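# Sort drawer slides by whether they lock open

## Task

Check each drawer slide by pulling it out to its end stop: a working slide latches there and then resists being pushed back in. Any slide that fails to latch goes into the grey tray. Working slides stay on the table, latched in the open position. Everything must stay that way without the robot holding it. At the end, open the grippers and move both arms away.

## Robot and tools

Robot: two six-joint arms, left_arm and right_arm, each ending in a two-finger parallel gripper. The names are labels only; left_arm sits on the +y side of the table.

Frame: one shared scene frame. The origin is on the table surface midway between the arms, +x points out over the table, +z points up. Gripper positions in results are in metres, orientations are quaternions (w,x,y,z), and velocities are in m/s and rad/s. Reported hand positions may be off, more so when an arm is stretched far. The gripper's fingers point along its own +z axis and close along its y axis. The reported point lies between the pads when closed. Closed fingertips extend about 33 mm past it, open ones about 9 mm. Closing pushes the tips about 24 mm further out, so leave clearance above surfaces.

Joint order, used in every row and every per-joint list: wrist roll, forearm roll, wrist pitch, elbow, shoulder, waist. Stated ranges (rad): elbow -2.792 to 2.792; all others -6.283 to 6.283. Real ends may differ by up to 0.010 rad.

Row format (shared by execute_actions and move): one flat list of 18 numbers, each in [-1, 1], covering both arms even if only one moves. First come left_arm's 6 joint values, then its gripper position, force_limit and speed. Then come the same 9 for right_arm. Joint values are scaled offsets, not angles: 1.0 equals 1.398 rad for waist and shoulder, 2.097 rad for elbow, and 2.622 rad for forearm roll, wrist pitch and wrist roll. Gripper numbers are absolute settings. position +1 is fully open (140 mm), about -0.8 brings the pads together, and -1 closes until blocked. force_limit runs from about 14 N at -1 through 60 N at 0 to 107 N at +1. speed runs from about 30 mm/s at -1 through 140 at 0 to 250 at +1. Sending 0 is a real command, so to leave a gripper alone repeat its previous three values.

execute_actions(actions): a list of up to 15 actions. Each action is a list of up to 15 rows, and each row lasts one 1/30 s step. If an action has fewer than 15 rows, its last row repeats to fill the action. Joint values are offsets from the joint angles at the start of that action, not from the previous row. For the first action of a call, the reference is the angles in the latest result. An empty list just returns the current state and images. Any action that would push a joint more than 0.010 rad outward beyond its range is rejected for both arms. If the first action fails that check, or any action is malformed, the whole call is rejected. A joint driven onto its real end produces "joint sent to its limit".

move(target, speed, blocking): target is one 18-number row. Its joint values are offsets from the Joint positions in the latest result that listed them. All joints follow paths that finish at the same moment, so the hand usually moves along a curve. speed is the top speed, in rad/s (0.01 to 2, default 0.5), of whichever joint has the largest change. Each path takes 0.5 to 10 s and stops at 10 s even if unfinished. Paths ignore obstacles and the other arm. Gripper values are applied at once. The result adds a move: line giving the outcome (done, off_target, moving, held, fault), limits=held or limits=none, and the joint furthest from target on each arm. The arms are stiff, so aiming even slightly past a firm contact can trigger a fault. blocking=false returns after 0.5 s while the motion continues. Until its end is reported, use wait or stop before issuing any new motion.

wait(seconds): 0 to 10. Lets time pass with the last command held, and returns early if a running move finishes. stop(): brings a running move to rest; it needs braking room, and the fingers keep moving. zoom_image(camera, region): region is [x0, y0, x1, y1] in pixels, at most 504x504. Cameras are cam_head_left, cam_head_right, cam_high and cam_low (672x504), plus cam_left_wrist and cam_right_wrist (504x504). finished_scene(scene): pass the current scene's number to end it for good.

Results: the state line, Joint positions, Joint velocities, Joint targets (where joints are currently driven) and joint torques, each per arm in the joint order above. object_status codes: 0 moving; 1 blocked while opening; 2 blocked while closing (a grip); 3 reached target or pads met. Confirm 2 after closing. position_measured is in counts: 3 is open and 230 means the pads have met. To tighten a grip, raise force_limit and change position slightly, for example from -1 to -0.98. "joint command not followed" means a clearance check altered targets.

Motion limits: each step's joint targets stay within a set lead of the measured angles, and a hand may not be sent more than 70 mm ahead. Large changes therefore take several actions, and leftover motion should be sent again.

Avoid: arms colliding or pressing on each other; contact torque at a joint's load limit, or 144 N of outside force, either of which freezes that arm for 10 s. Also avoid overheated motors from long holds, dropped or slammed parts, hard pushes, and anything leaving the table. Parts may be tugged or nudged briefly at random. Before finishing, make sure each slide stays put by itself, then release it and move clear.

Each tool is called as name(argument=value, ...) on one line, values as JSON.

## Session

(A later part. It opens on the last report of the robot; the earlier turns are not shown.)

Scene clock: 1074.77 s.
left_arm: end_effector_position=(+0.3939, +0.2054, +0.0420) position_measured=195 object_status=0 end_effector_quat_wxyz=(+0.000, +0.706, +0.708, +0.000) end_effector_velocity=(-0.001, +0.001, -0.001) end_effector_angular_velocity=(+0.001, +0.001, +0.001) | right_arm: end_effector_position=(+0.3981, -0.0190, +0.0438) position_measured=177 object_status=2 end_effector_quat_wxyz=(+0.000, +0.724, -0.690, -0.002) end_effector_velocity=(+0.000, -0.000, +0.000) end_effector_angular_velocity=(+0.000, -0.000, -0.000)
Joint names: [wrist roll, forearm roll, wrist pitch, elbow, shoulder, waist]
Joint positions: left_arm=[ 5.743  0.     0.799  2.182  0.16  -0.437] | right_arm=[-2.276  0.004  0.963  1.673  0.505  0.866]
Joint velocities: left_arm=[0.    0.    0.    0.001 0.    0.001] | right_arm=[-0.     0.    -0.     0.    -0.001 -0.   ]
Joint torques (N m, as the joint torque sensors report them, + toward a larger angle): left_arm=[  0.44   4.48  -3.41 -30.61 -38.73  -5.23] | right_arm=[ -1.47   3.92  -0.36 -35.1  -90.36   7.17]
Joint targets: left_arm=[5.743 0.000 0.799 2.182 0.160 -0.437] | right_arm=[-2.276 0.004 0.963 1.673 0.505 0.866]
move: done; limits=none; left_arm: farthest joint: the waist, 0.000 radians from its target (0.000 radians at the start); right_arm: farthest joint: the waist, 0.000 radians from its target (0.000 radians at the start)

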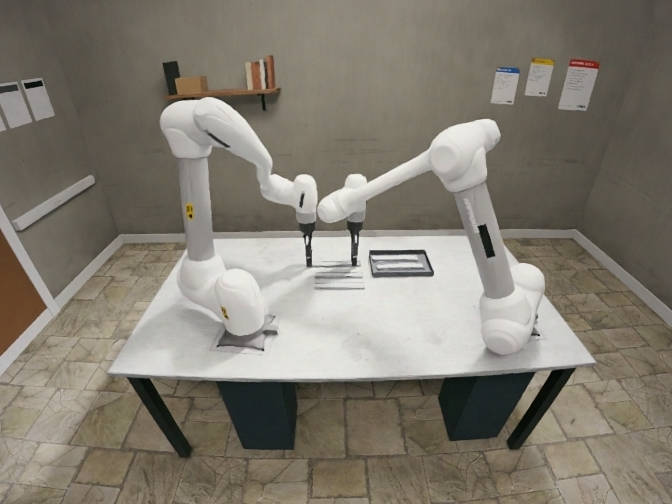

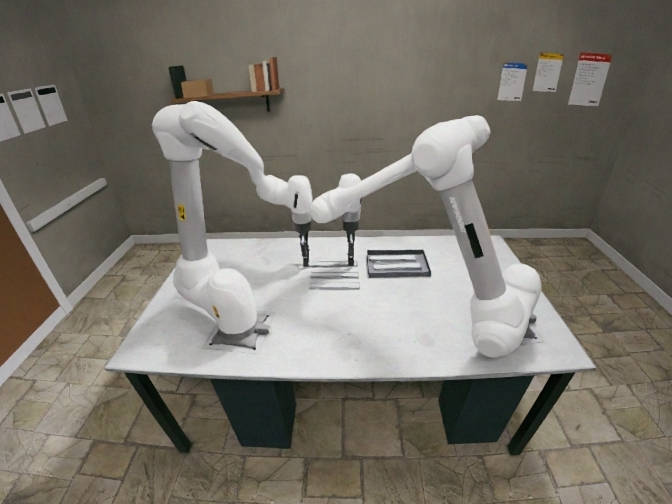

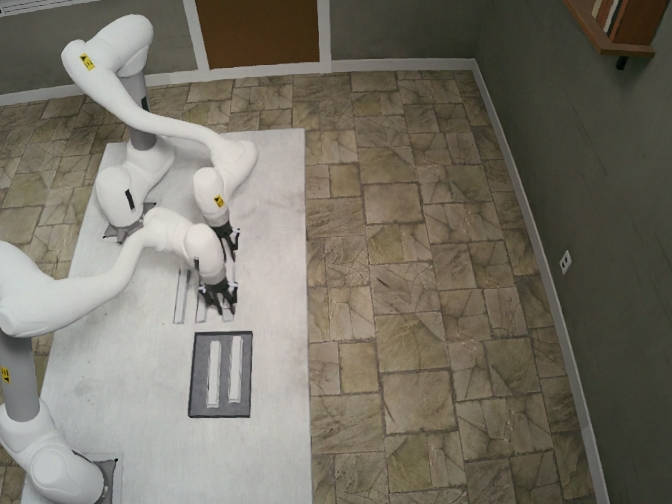

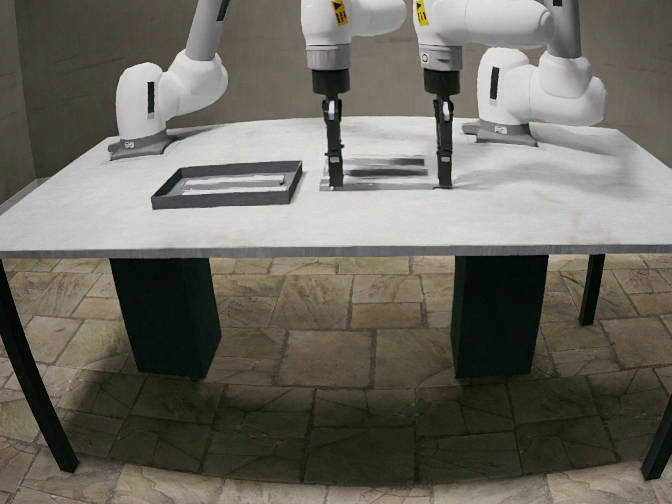

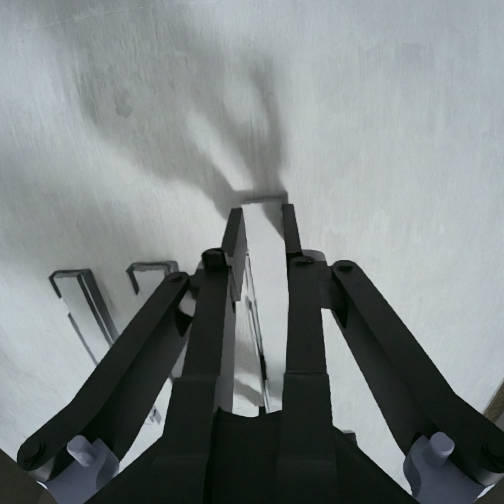

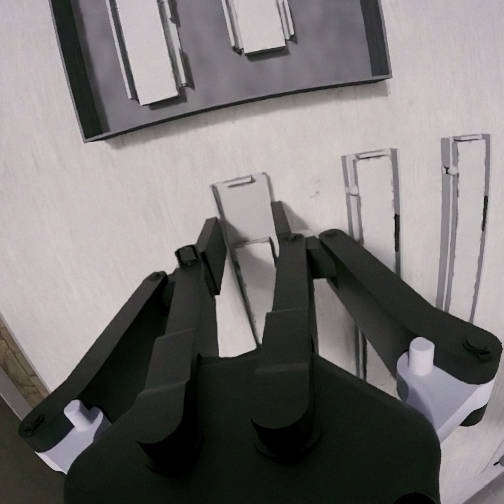

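move(target=[0,0,0,0,0,0,-1,-0.3,-0.8,0,0,0,0,0,0,-1,0.3,-0.5])

Scene clock: 1083.23 s.
left_arm: end_effector_position=(+0.3939, +0.2054, +0.0421) position_measured=195 object_status=2 end_effector_quat_wxyz=(+0.000, +0.706, +0.708, +0.000) end_effector_velocity=(-0.000, -0.000, +0.000) end_effector_angular_velocity=(-0.000, -0.000, -0.000) | right_arm: end_effector_position=(+0.3981, -0.0190, +0.0438) position_measured=177 object_status=2 end_effector_quat_wxyz=(+0.000, +0.724, -0.690, -0.002) end_effector_velocity=(-0.000, +0.001, +0.001) end_effector_angular_velocity=(+0.001, -0.001, +0.001)
Joint names: [wrist roll, forearm roll, wrist pitch, elbow, shoulder, waist]
Joint positions: left_arm=[ 5.743  0.     0.799  2.182  0.16  -0.437] | right_arm=[-2.276  0.004  0.963  1.673  0.505  0.866]
Joint velocities: left_arm=[-0.    -0.     0.     0.    -0.001 -0.001] | right_arm=[-0.     0.     0.    -0.001 -0.     0.001]
Joint torques (N m, as the joint torque sensors report them, + toward a larger angle): left_arm=[  0.36   4.6   -3.84 -32.1  -39.74  -2.39] | right_arm=[ -1.42   4.03  -0.3  -35.53 -90.62   7.91]
Joint targets: left_arm=[5.743 0.000 0.799 2.182 0.160 -0.437] | right_arm=[-2.276 0.004 0.963 1.673 0.505 0.866]
move: done; limits=none; left_arm: farthest joint: the waist, 0.000 radians from its target (0.000 radians at the start); right_arm: farthest joint: the waist, 0.000 radians from its target (0.000 radians at the start)

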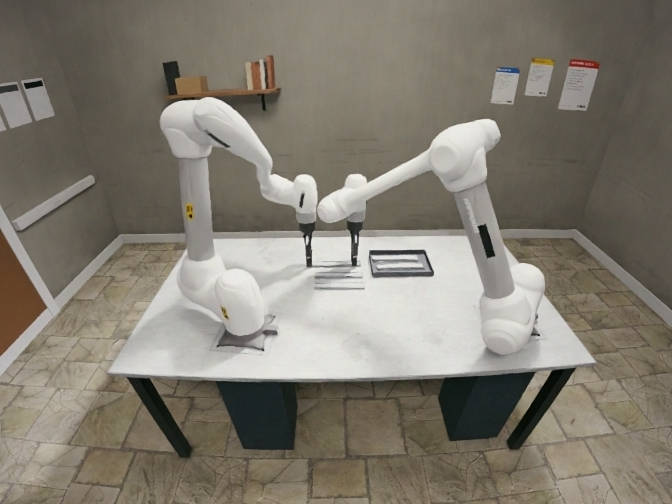

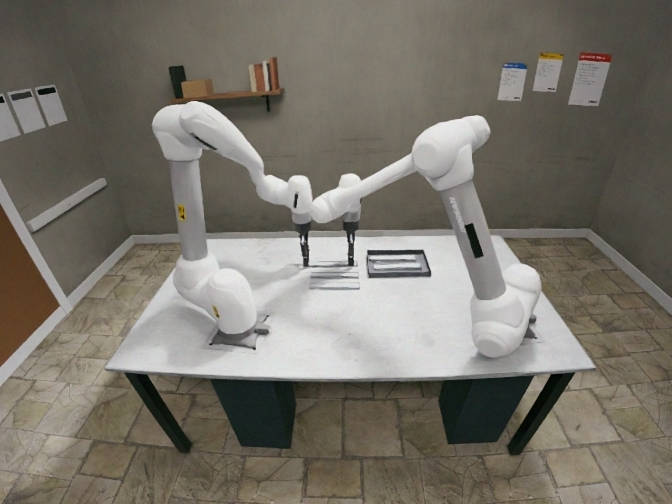

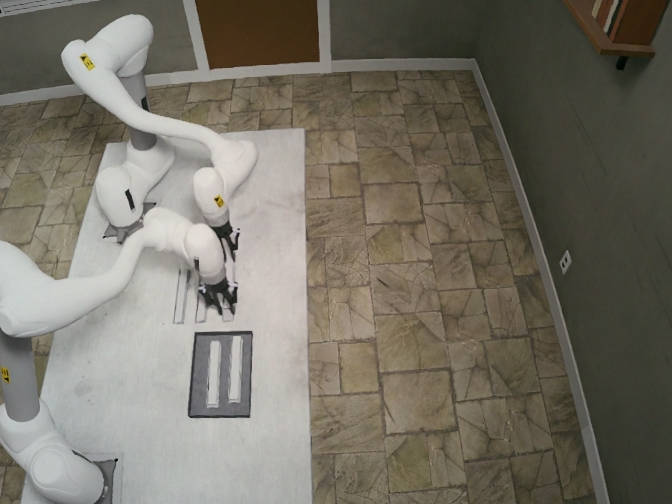

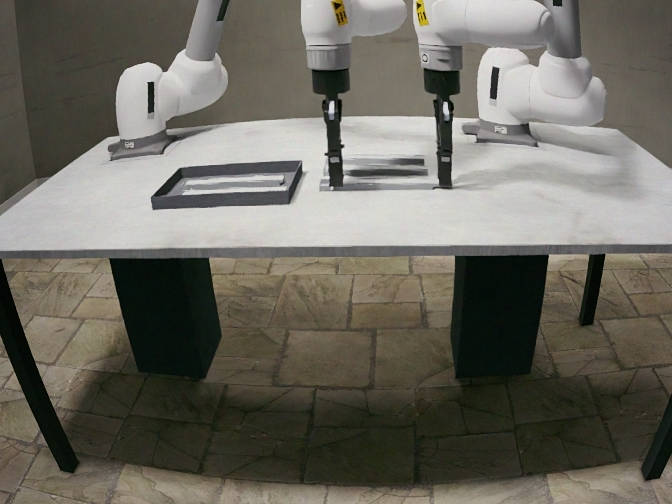

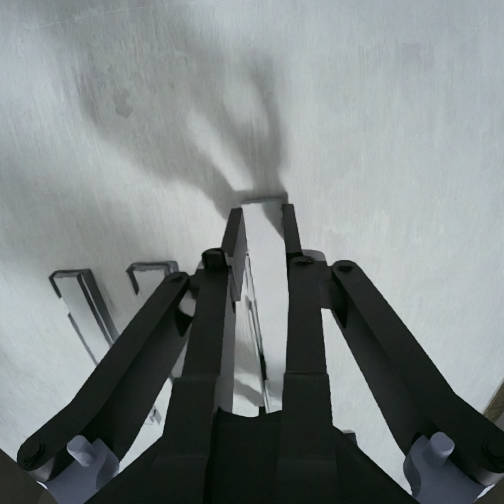

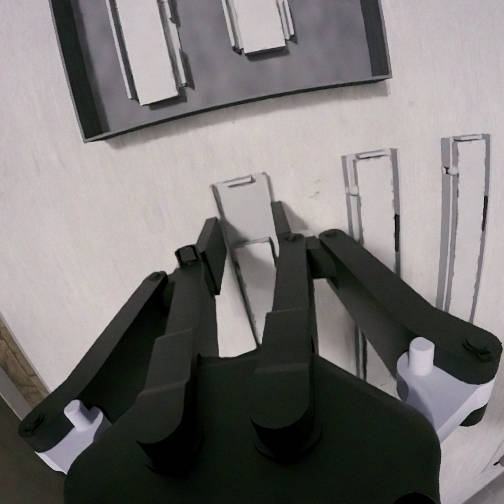

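move(target=[0.0603,0,-0.0035,0.0272,-0.034,0.1123,-1,-0.3,-0.8,0,0,0,0,0,0,-1,0.3,-0.5], speed=0.06)

Scene clock: 1098.43 s.
left_arm: end_effector_position=(+0.3931, +0.2903, +0.0423) position_measured=195 object_status=2 end_effector_quat_wxyz=(-0.000, +0.707, +0.708, +0.000) end_effector_velocity=(+0.001, -0.001, +0.000) end_effector_angular_velocity=(-0.002, -0.002, +0.001) | right_arm: end_effector_position=(+0.3981, -0.0190, +0.0438) position_measured=177 object_status=2 end_effector_quat_wxyz=(+0.000, +0.724, -0.690, -0.002) end_effector_velocity=(+0.000, +0.000, +0.000) end_effector_angular_velocity=(+0.000, -0.000, -0.001)
Joint names: [wrist roll, forearm roll, wrist pitch, elbow, shoulder, waist]
Joint positions: left_arm=[ 5.901  0.     0.789  2.239  0.113 -0.28 ] | right_arm=[-2.276  0.004  0.963  1.673  0.505  0.866]
Joint velocities: left_arm=[ 0.    -0.002 -0.001 -0.001 -0.     0.   ] | right_arm=[ 0.  0. -0. -0.  0. -0.]
Joint torques (N m, as the joint torque sensors report them, + toward a larger angle): left_arm=[  0.22   4.12  -0.8  -32.72 -42.08  -4.5 ] | right_arm=[ -1.49   3.3    0.94 -33.73 -92.07   5.86]
Joint targets: left_arm=[5.901 0.000 0.789 2.239 0.113 -0.280] | right_arm=[-2.276 0.004 0.963 1.673 0.505 0.866]
move: done; limits=none; left_arm: farthest joint: the shoulder, 0.001 radians from its target (0.048 radians at the start); right_arm: farthest joint: the waist, 0.000 radians from its target (0.000 radians at the start)

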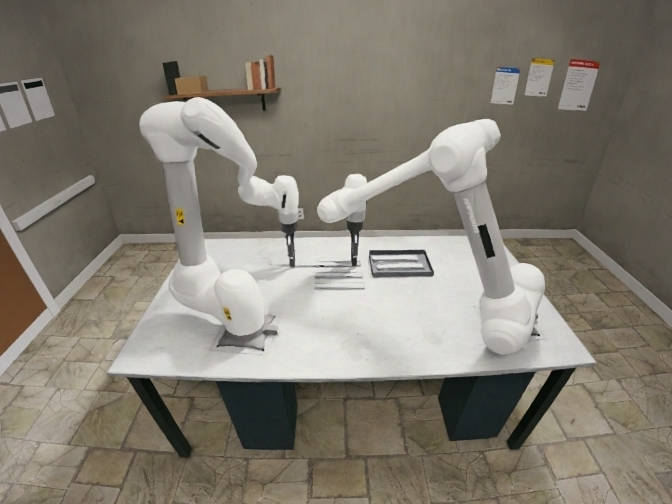

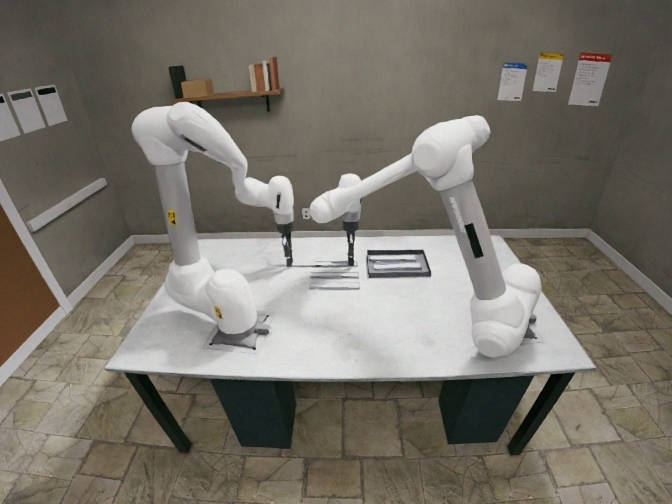

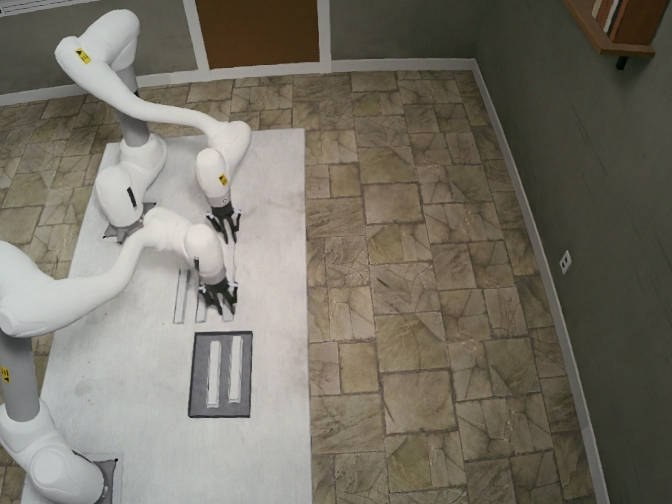

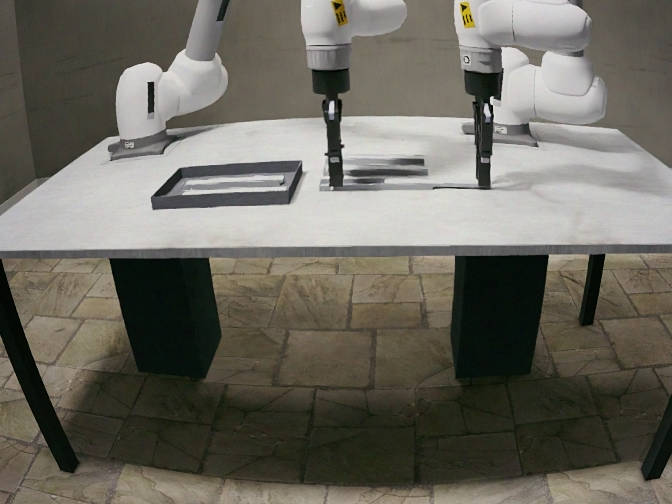

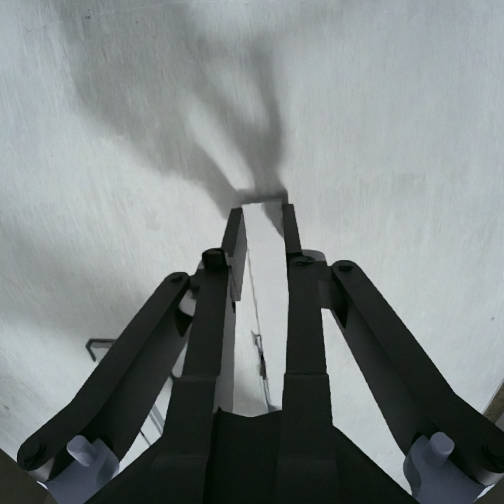

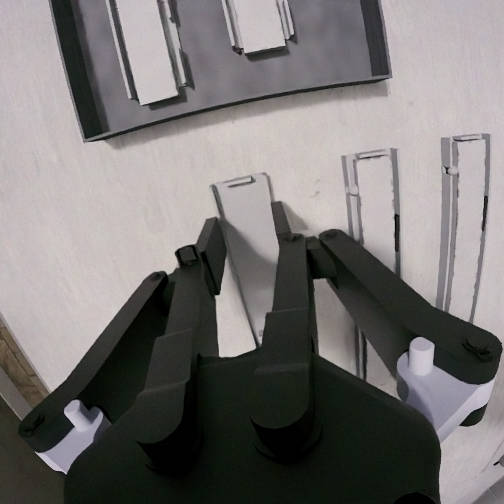

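move(target=[0.0048,0,-0.0003,0.0019,-0.0022,0.0086,-1,-0.3,-0.8,0,0,0,0,0,0,-1,0.3,-0.5], speed=0.03)

move(target=[0.004,0,-0.0003,0.0016,-0.0018,0.0072,-1,-0.3,-0.8,0,0,0,0,0,0,-1,0.3,-0.5], speed=0.03)

Scene clock: 1108.83 s.
left_arm: end_effector_position=(+0.3926, +0.2965, +0.0421) position_measured=195 object_status=2 end_effector_quat_wxyz=(-0.000, +0.707, +0.707, +0.000) end_effector_velocity=(+0.000, -0.000, +0.000) end_effector_angular_velocity=(+0.000, -0.001, -0.002) | right_arm: end_effector_position=(+0.3981, -0.0190, +0.0438) position_measured=177 object_status=2 end_effector_quat_wxyz=(+0.000, +0.724, -0.690, -0.002) end_effector_velocity=(+0.001, -0.000, +0.000) end_effector_angular_velocity=(-0.000, -0.001, -0.000)
Joint names: [wrist roll, forearm roll, wrist pitch, elbow, shoulder, waist]
Joint positions: left_arm=[ 5.914  0.     0.789  2.243  0.11  -0.268] | right_arm=[-2.276  0.004  0.963  1.673  0.505  0.866]
Joint velocities: left_arm=[ 0.001  0.001 -0.001  0.    -0.    -0.   ] | right_arm=[ 0.    -0.001 -0.    -0.     0.    -0.001]
Joint torques (N m, as the joint torque sensors report them, + toward a larger angle): left_arm=[  0.34   4.25  -0.55 -32.96 -41.48  -4.87] | right_arm=[ -1.49   2.98   0.9  -34.12 -92.03   5.27]
Joint targets: left_arm=[5.914 0.000 0.789 2.243 0.110 -0.268] | right_arm=[-2.276 0.004 0.963 1.673 0.505 0.866]
move: done; limits=none; left_arm: farthest joint: the waist, 0.000 radians from its target (0.012 radians at the start); right_arm: farthest joint: the waist, 0.000 radians from its target (0.000 radians at the start)

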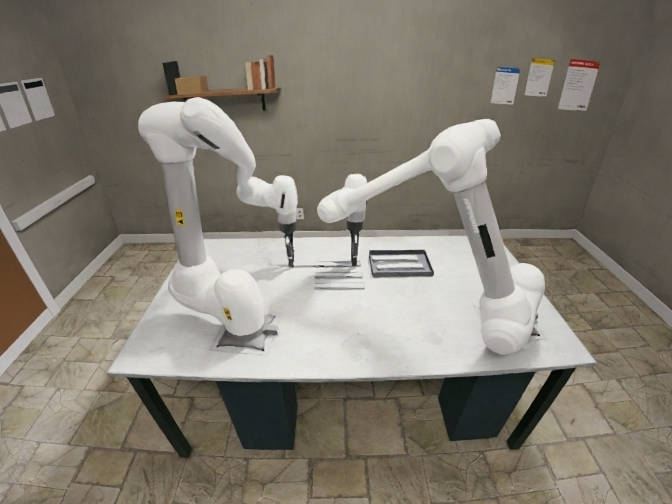

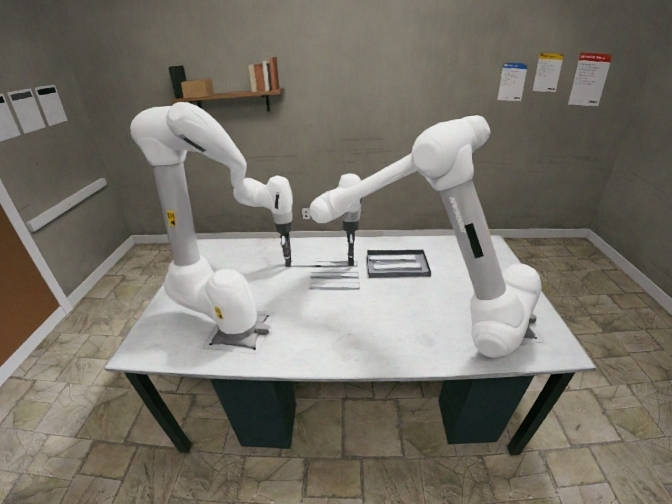

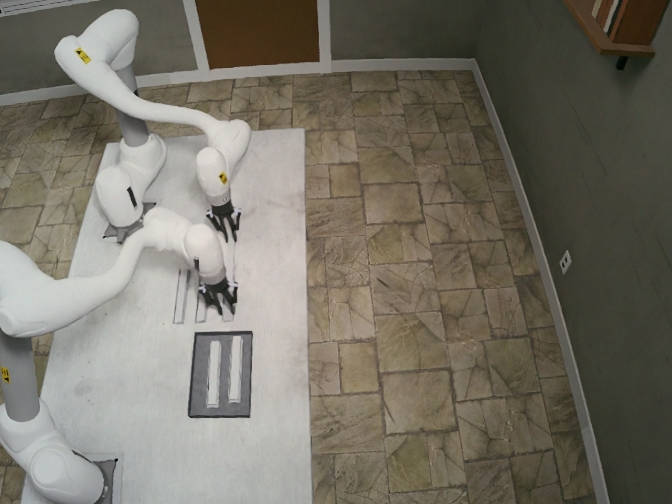

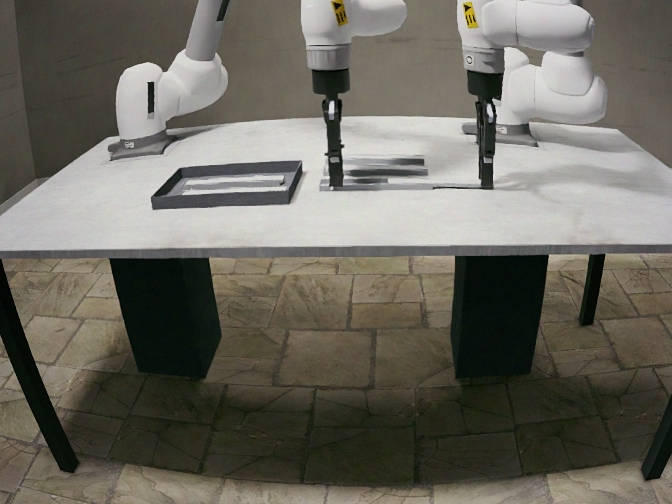

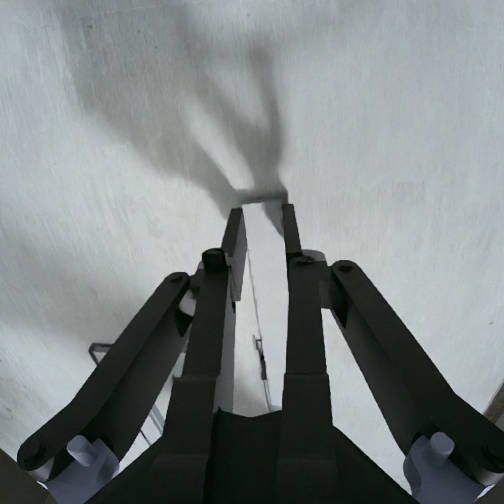

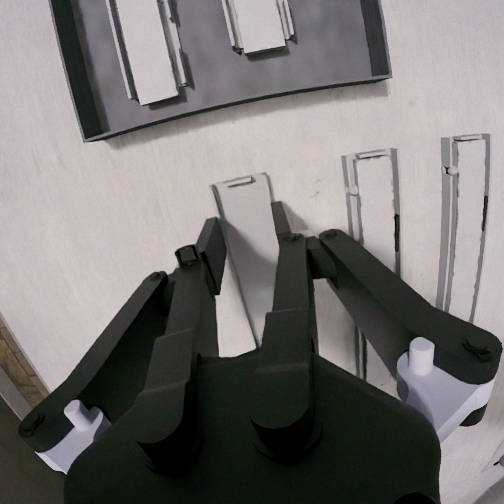

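Scene clock: 1109.53 s.
left_arm: end_effector_position=(+0.3922, +0.3016, +0.0420) position_measured=195 object_status=2 end_effector_quat_wxyz=(-0.000, +0.707, +0.707, +0.000) end_effector_velocity=(+0.000, +0.000, +0.000) end_effector_angular_velocity=(-0.001, -0.001, +0.002) | right_arm: end_effector_position=(+0.3981, -0.0190, +0.0438) position_measured=177 object_status=2 end_effector_quat_wxyz=(+0.000, +0.724, -0.690, -0.002) end_effector_velocity=(-0.001, +0.001, -0.000) end_effector_angular_velocity=(+0.000, +0.000, +0.001)
Joint names: [wrist roll, forearm roll, wrist pitch, elbow, shoulder, waist]
Joint positions: left_arm=[ 5.924  0.     0.788  2.247  0.107 -0.258] | right_arm=[-2.276  0.004  0.963  1.673  0.505  0.866]
Joint velocities: left_arm=[-0.    -0.    -0.001 -0.    -0.     0.001] | right_arm=[-0.001  0.    -0.    -0.001  0.001  0.001]
Joint torques (N m, as the joint torque sensors report them, + toward a larger angle): left_arm=[  0.41   6.31   0.6  -29.3  -40.57  -1.71] | right_arm=[ -1.39   1.45   3.15 -29.09 -89.97   1.36]
Joint targets: left_arm=[5.924 0.000 0.788 2.247 0.107 -0.258] | right_arm=[-2.276 0.004 0.963 1.673 0.505 0.866]
move: done; limits=none; left_arm: farthest joint: the waist, 0.000 radians from its target (0.010 radians at the start); right_arm: farthest joint: the waist, 0.000 radians from its target (0.000 radians at the start)

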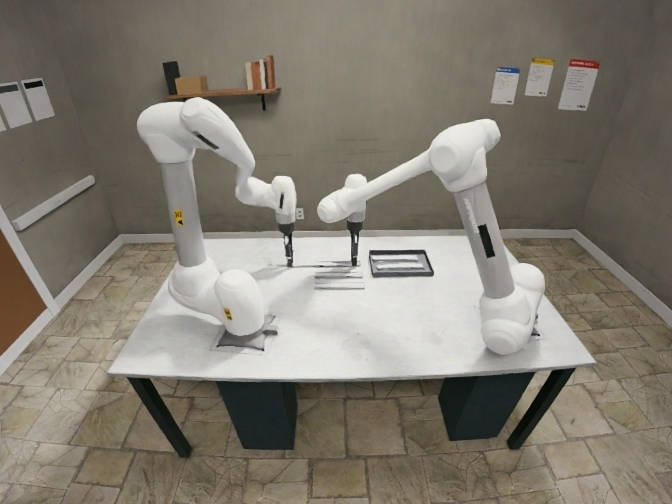

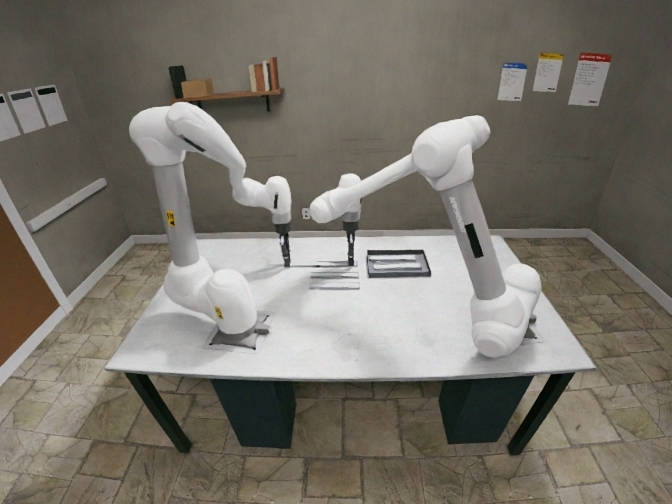

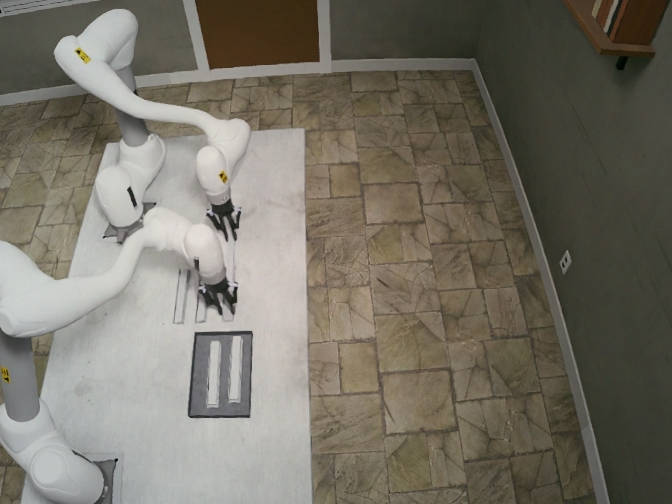

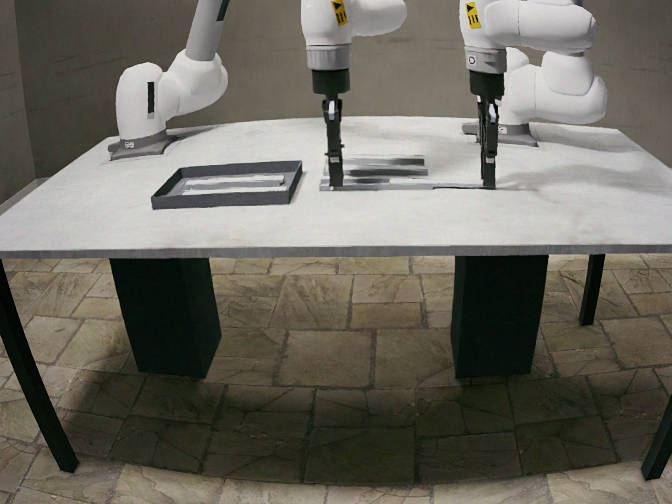

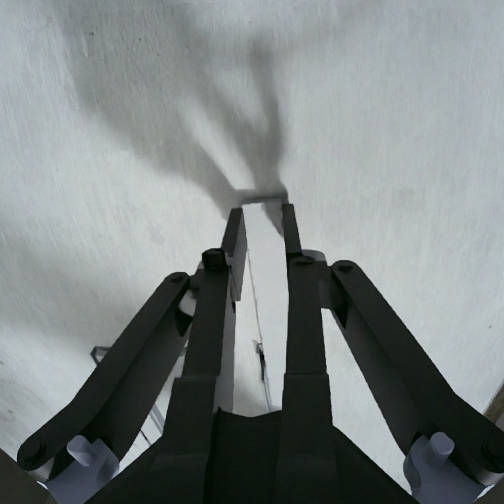

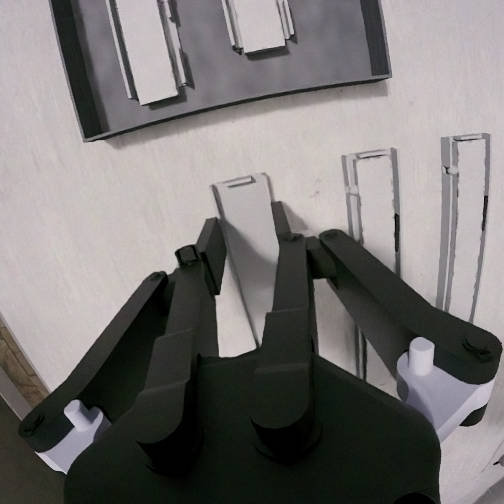

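Starting to load (detent or stop). 3 mm more.

move(target=[0.0024,0,-0.0002,0.0009,-0.0011,0.0043,-1,-0.3,-0.8,0,0,0,0,0,0,-1,0.3,-0.5], speed=0.02)

Scene clock: 1115.67 s.
left_arm: end_effector_position=(+0.3920, +0.3046, +0.0420) position_measured=195 object_status=2 end_effector_quat_wxyz=(+0.000, +0.707, +0.707, +0.000) end_effector_velocity=(+0.000, +0.001, -0.000) end_effector_angular_velocity=(+0.002, +0.000, -0.002) | right_arm: end_effector_position=(+0.3982, -0.0188, +0.0439) position_measured=177 object_status=2 end_effector_quat_wxyz=(-0.000, +0.724, -0.690, -0.002) end_effector_velocity=(+0.000, +0.000, -0.000) end_effector_angular_velocity=(+0.000, -0.000, +0.000)
Joint names: [wrist roll, forearm roll, wrist pitch, elbow, shoulder, waist]
Joint positions: left_arm=[ 5.931  0.     0.787  2.248  0.106 -0.252] | right_arm=[-2.276  0.005  0.963  1.673  0.505  0.866]
Joint velocities: left_arm=[ 0.     0.003  0.     0.     0.    -0.   ] | right_arm=[ 0.  0. -0. -0.  0.  0.]
Joint torques (N m, as the joint torque sensors report them, + toward a larger angle): left_arm=[  0.3   18.32   7.44 -14.94 -37.54  22.72] | right_arm=[ -1.17  -8.33  16.72  -1.98 -85.85 -22.88]
Joint targets: left_arm=[5.931 0.000 0.787 2.249 0.106 -0.252] | right_arm=[-2.276 0.004 0.963 1.673 0.505 0.866]
move: done; limits=none; left_arm: farthest joint: the waist, 0.000 radians from its target (0.006 radians at the start); right_arm: farthest joint: the forearm roll, 0.001 radians from its target (0.000 radians at the start)

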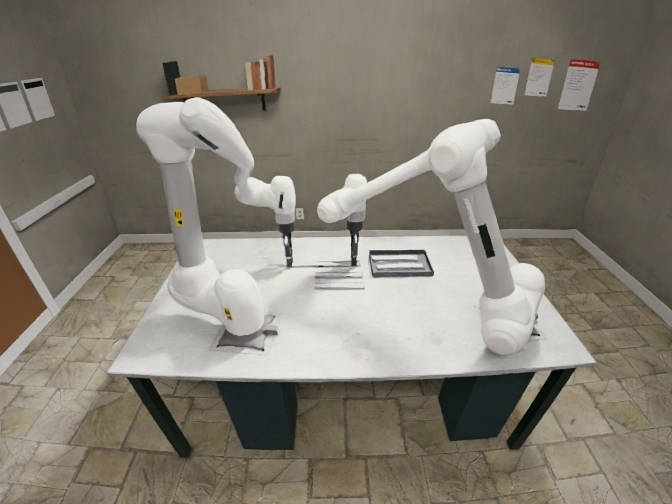

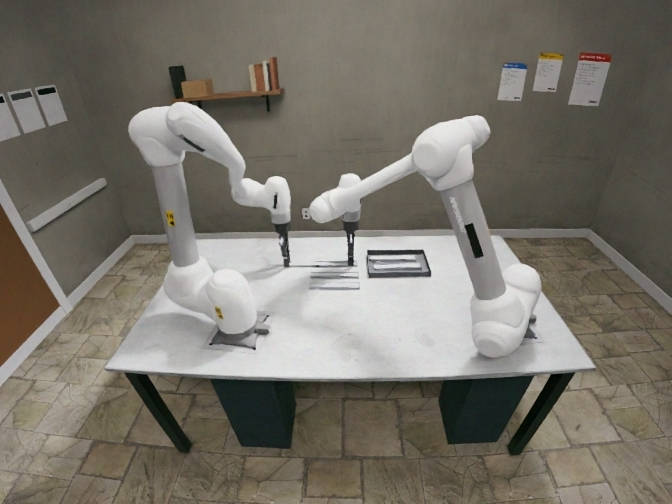

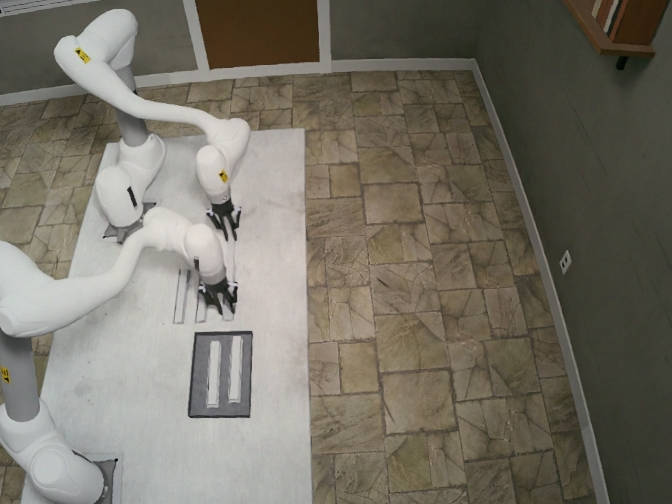

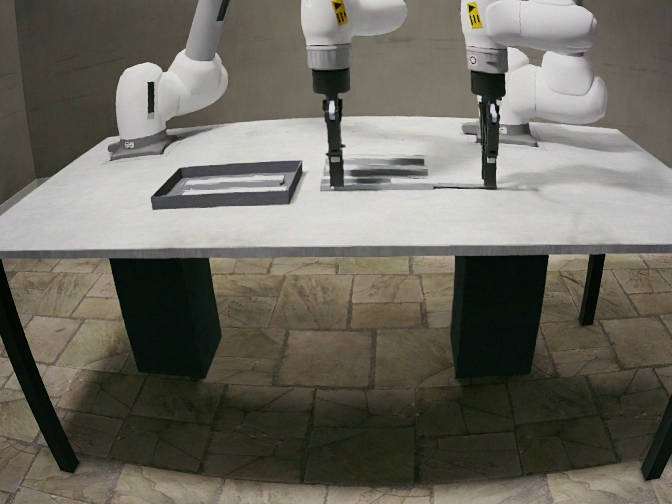

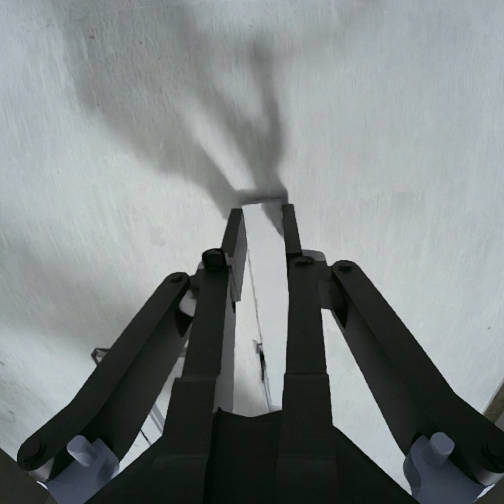

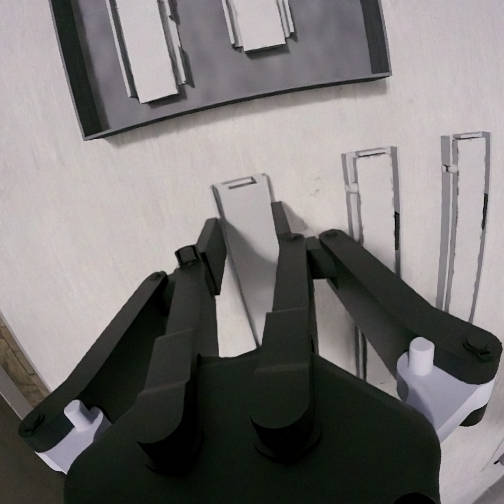

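At the stop. Push back 8 mm.

move(target=[-0.0064,0,0.0004,-0.0025,0.0029,-0.0115,-1,-0.3,-0.8,0,0,0,0,0,0,-1,0.3,-0.5], speed=0.02)

Scene clock: 1121.53 s.
left_arm: end_effector_position=(+0.3927, +0.2964, +0.0422) position_measured=195 object_status=2 end_effector_quat_wxyz=(+0.000, +0.707, +0.707, +0.000) end_effector_velocity=(+0.001, +0.000, +0.000) end_effector_angular_velocity=(+0.000, -0.002, -0.000) | right_arm: end_effector_position=(+0.3981, -0.0189, +0.0438) position_measured=177 object_status=2 end_effector_quat_wxyz=(-0.000, +0.724, -0.690, -0.002) end_effector_velocity=(+0.000, +0.001, +0.001) end_effector_angular_velocity=(+0.001, -0.001, +0.000)
Joint names: [wrist roll, forearm roll, wrist pitch, elbow, shoulder, waist]
Joint positions: left_arm=[ 5.914  0.     0.788  2.243  0.11  -0.268] | right_arm=[-2.276  0.005  0.963  1.673  0.505  0.866]
Joint velocities: left_arm=[-0.001  0.002 -0.001 -0.001 -0.     0.   ] | right_arm=[-0.     0.    -0.    -0.001 -0.     0.   ]
Joint torques (N m, as the joint torque sensors report them, + toward a larger angle): left_arm=[  0.47   0.47  -2.13 -36.25 -42.54 -11.94] | right_arm=[ -1.2    5.84  -3.3  -42.25 -93.51   9.98]
Joint targets: left_arm=[5.914 0.000 0.788 2.243 0.110 -0.268] | right_arm=[-2.276 0.005 0.963 1.673 0.505 0.866]
move: done; limits=none; left_arm: farthest joint: the elbow, 0.001 radians from its target (0.006 radians at the start); right_arm: farthest joint: the waist, 0.000 radians from its target (0.000 radians at the start)

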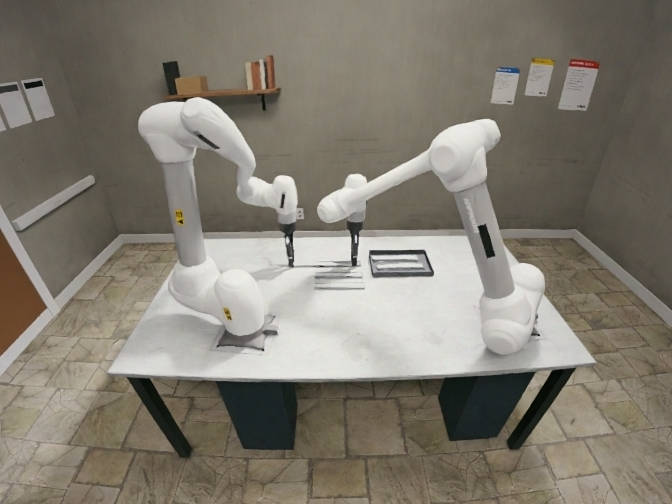

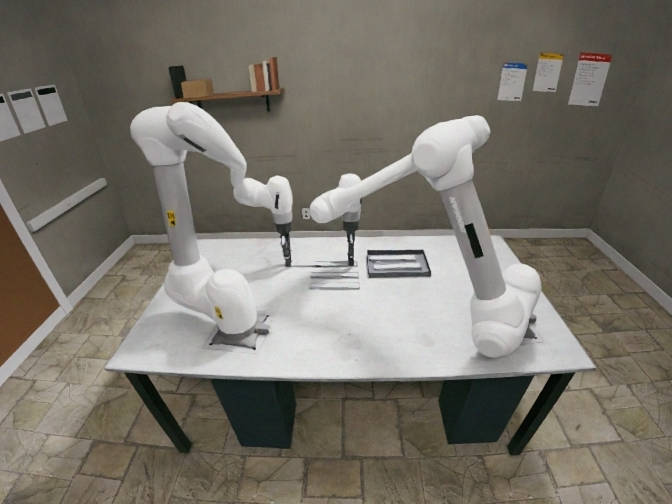

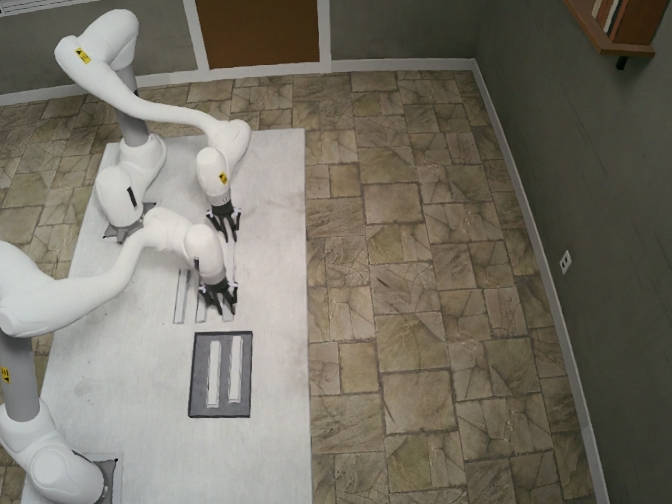

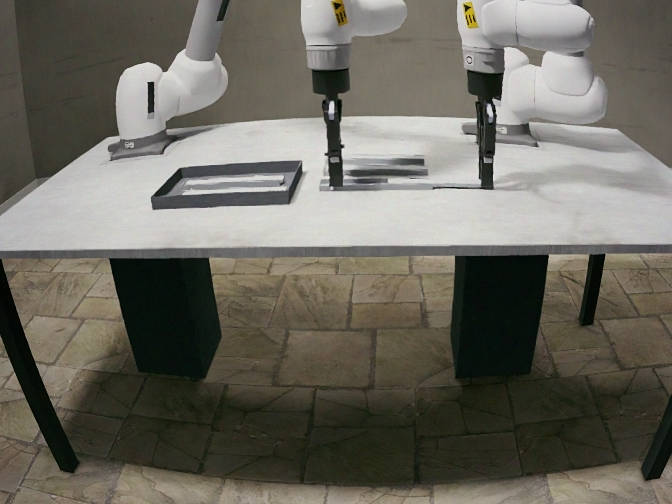

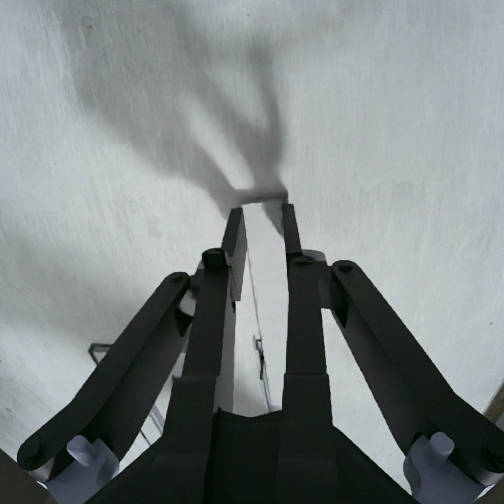

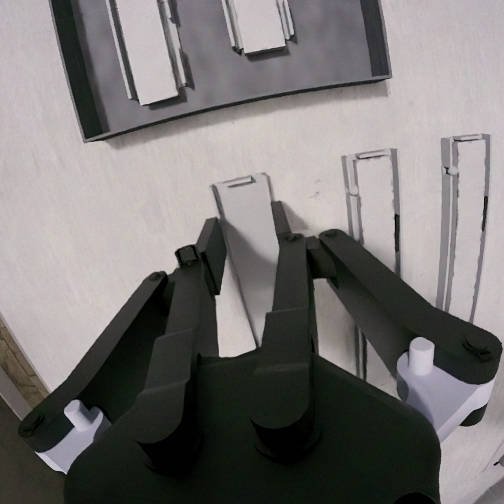

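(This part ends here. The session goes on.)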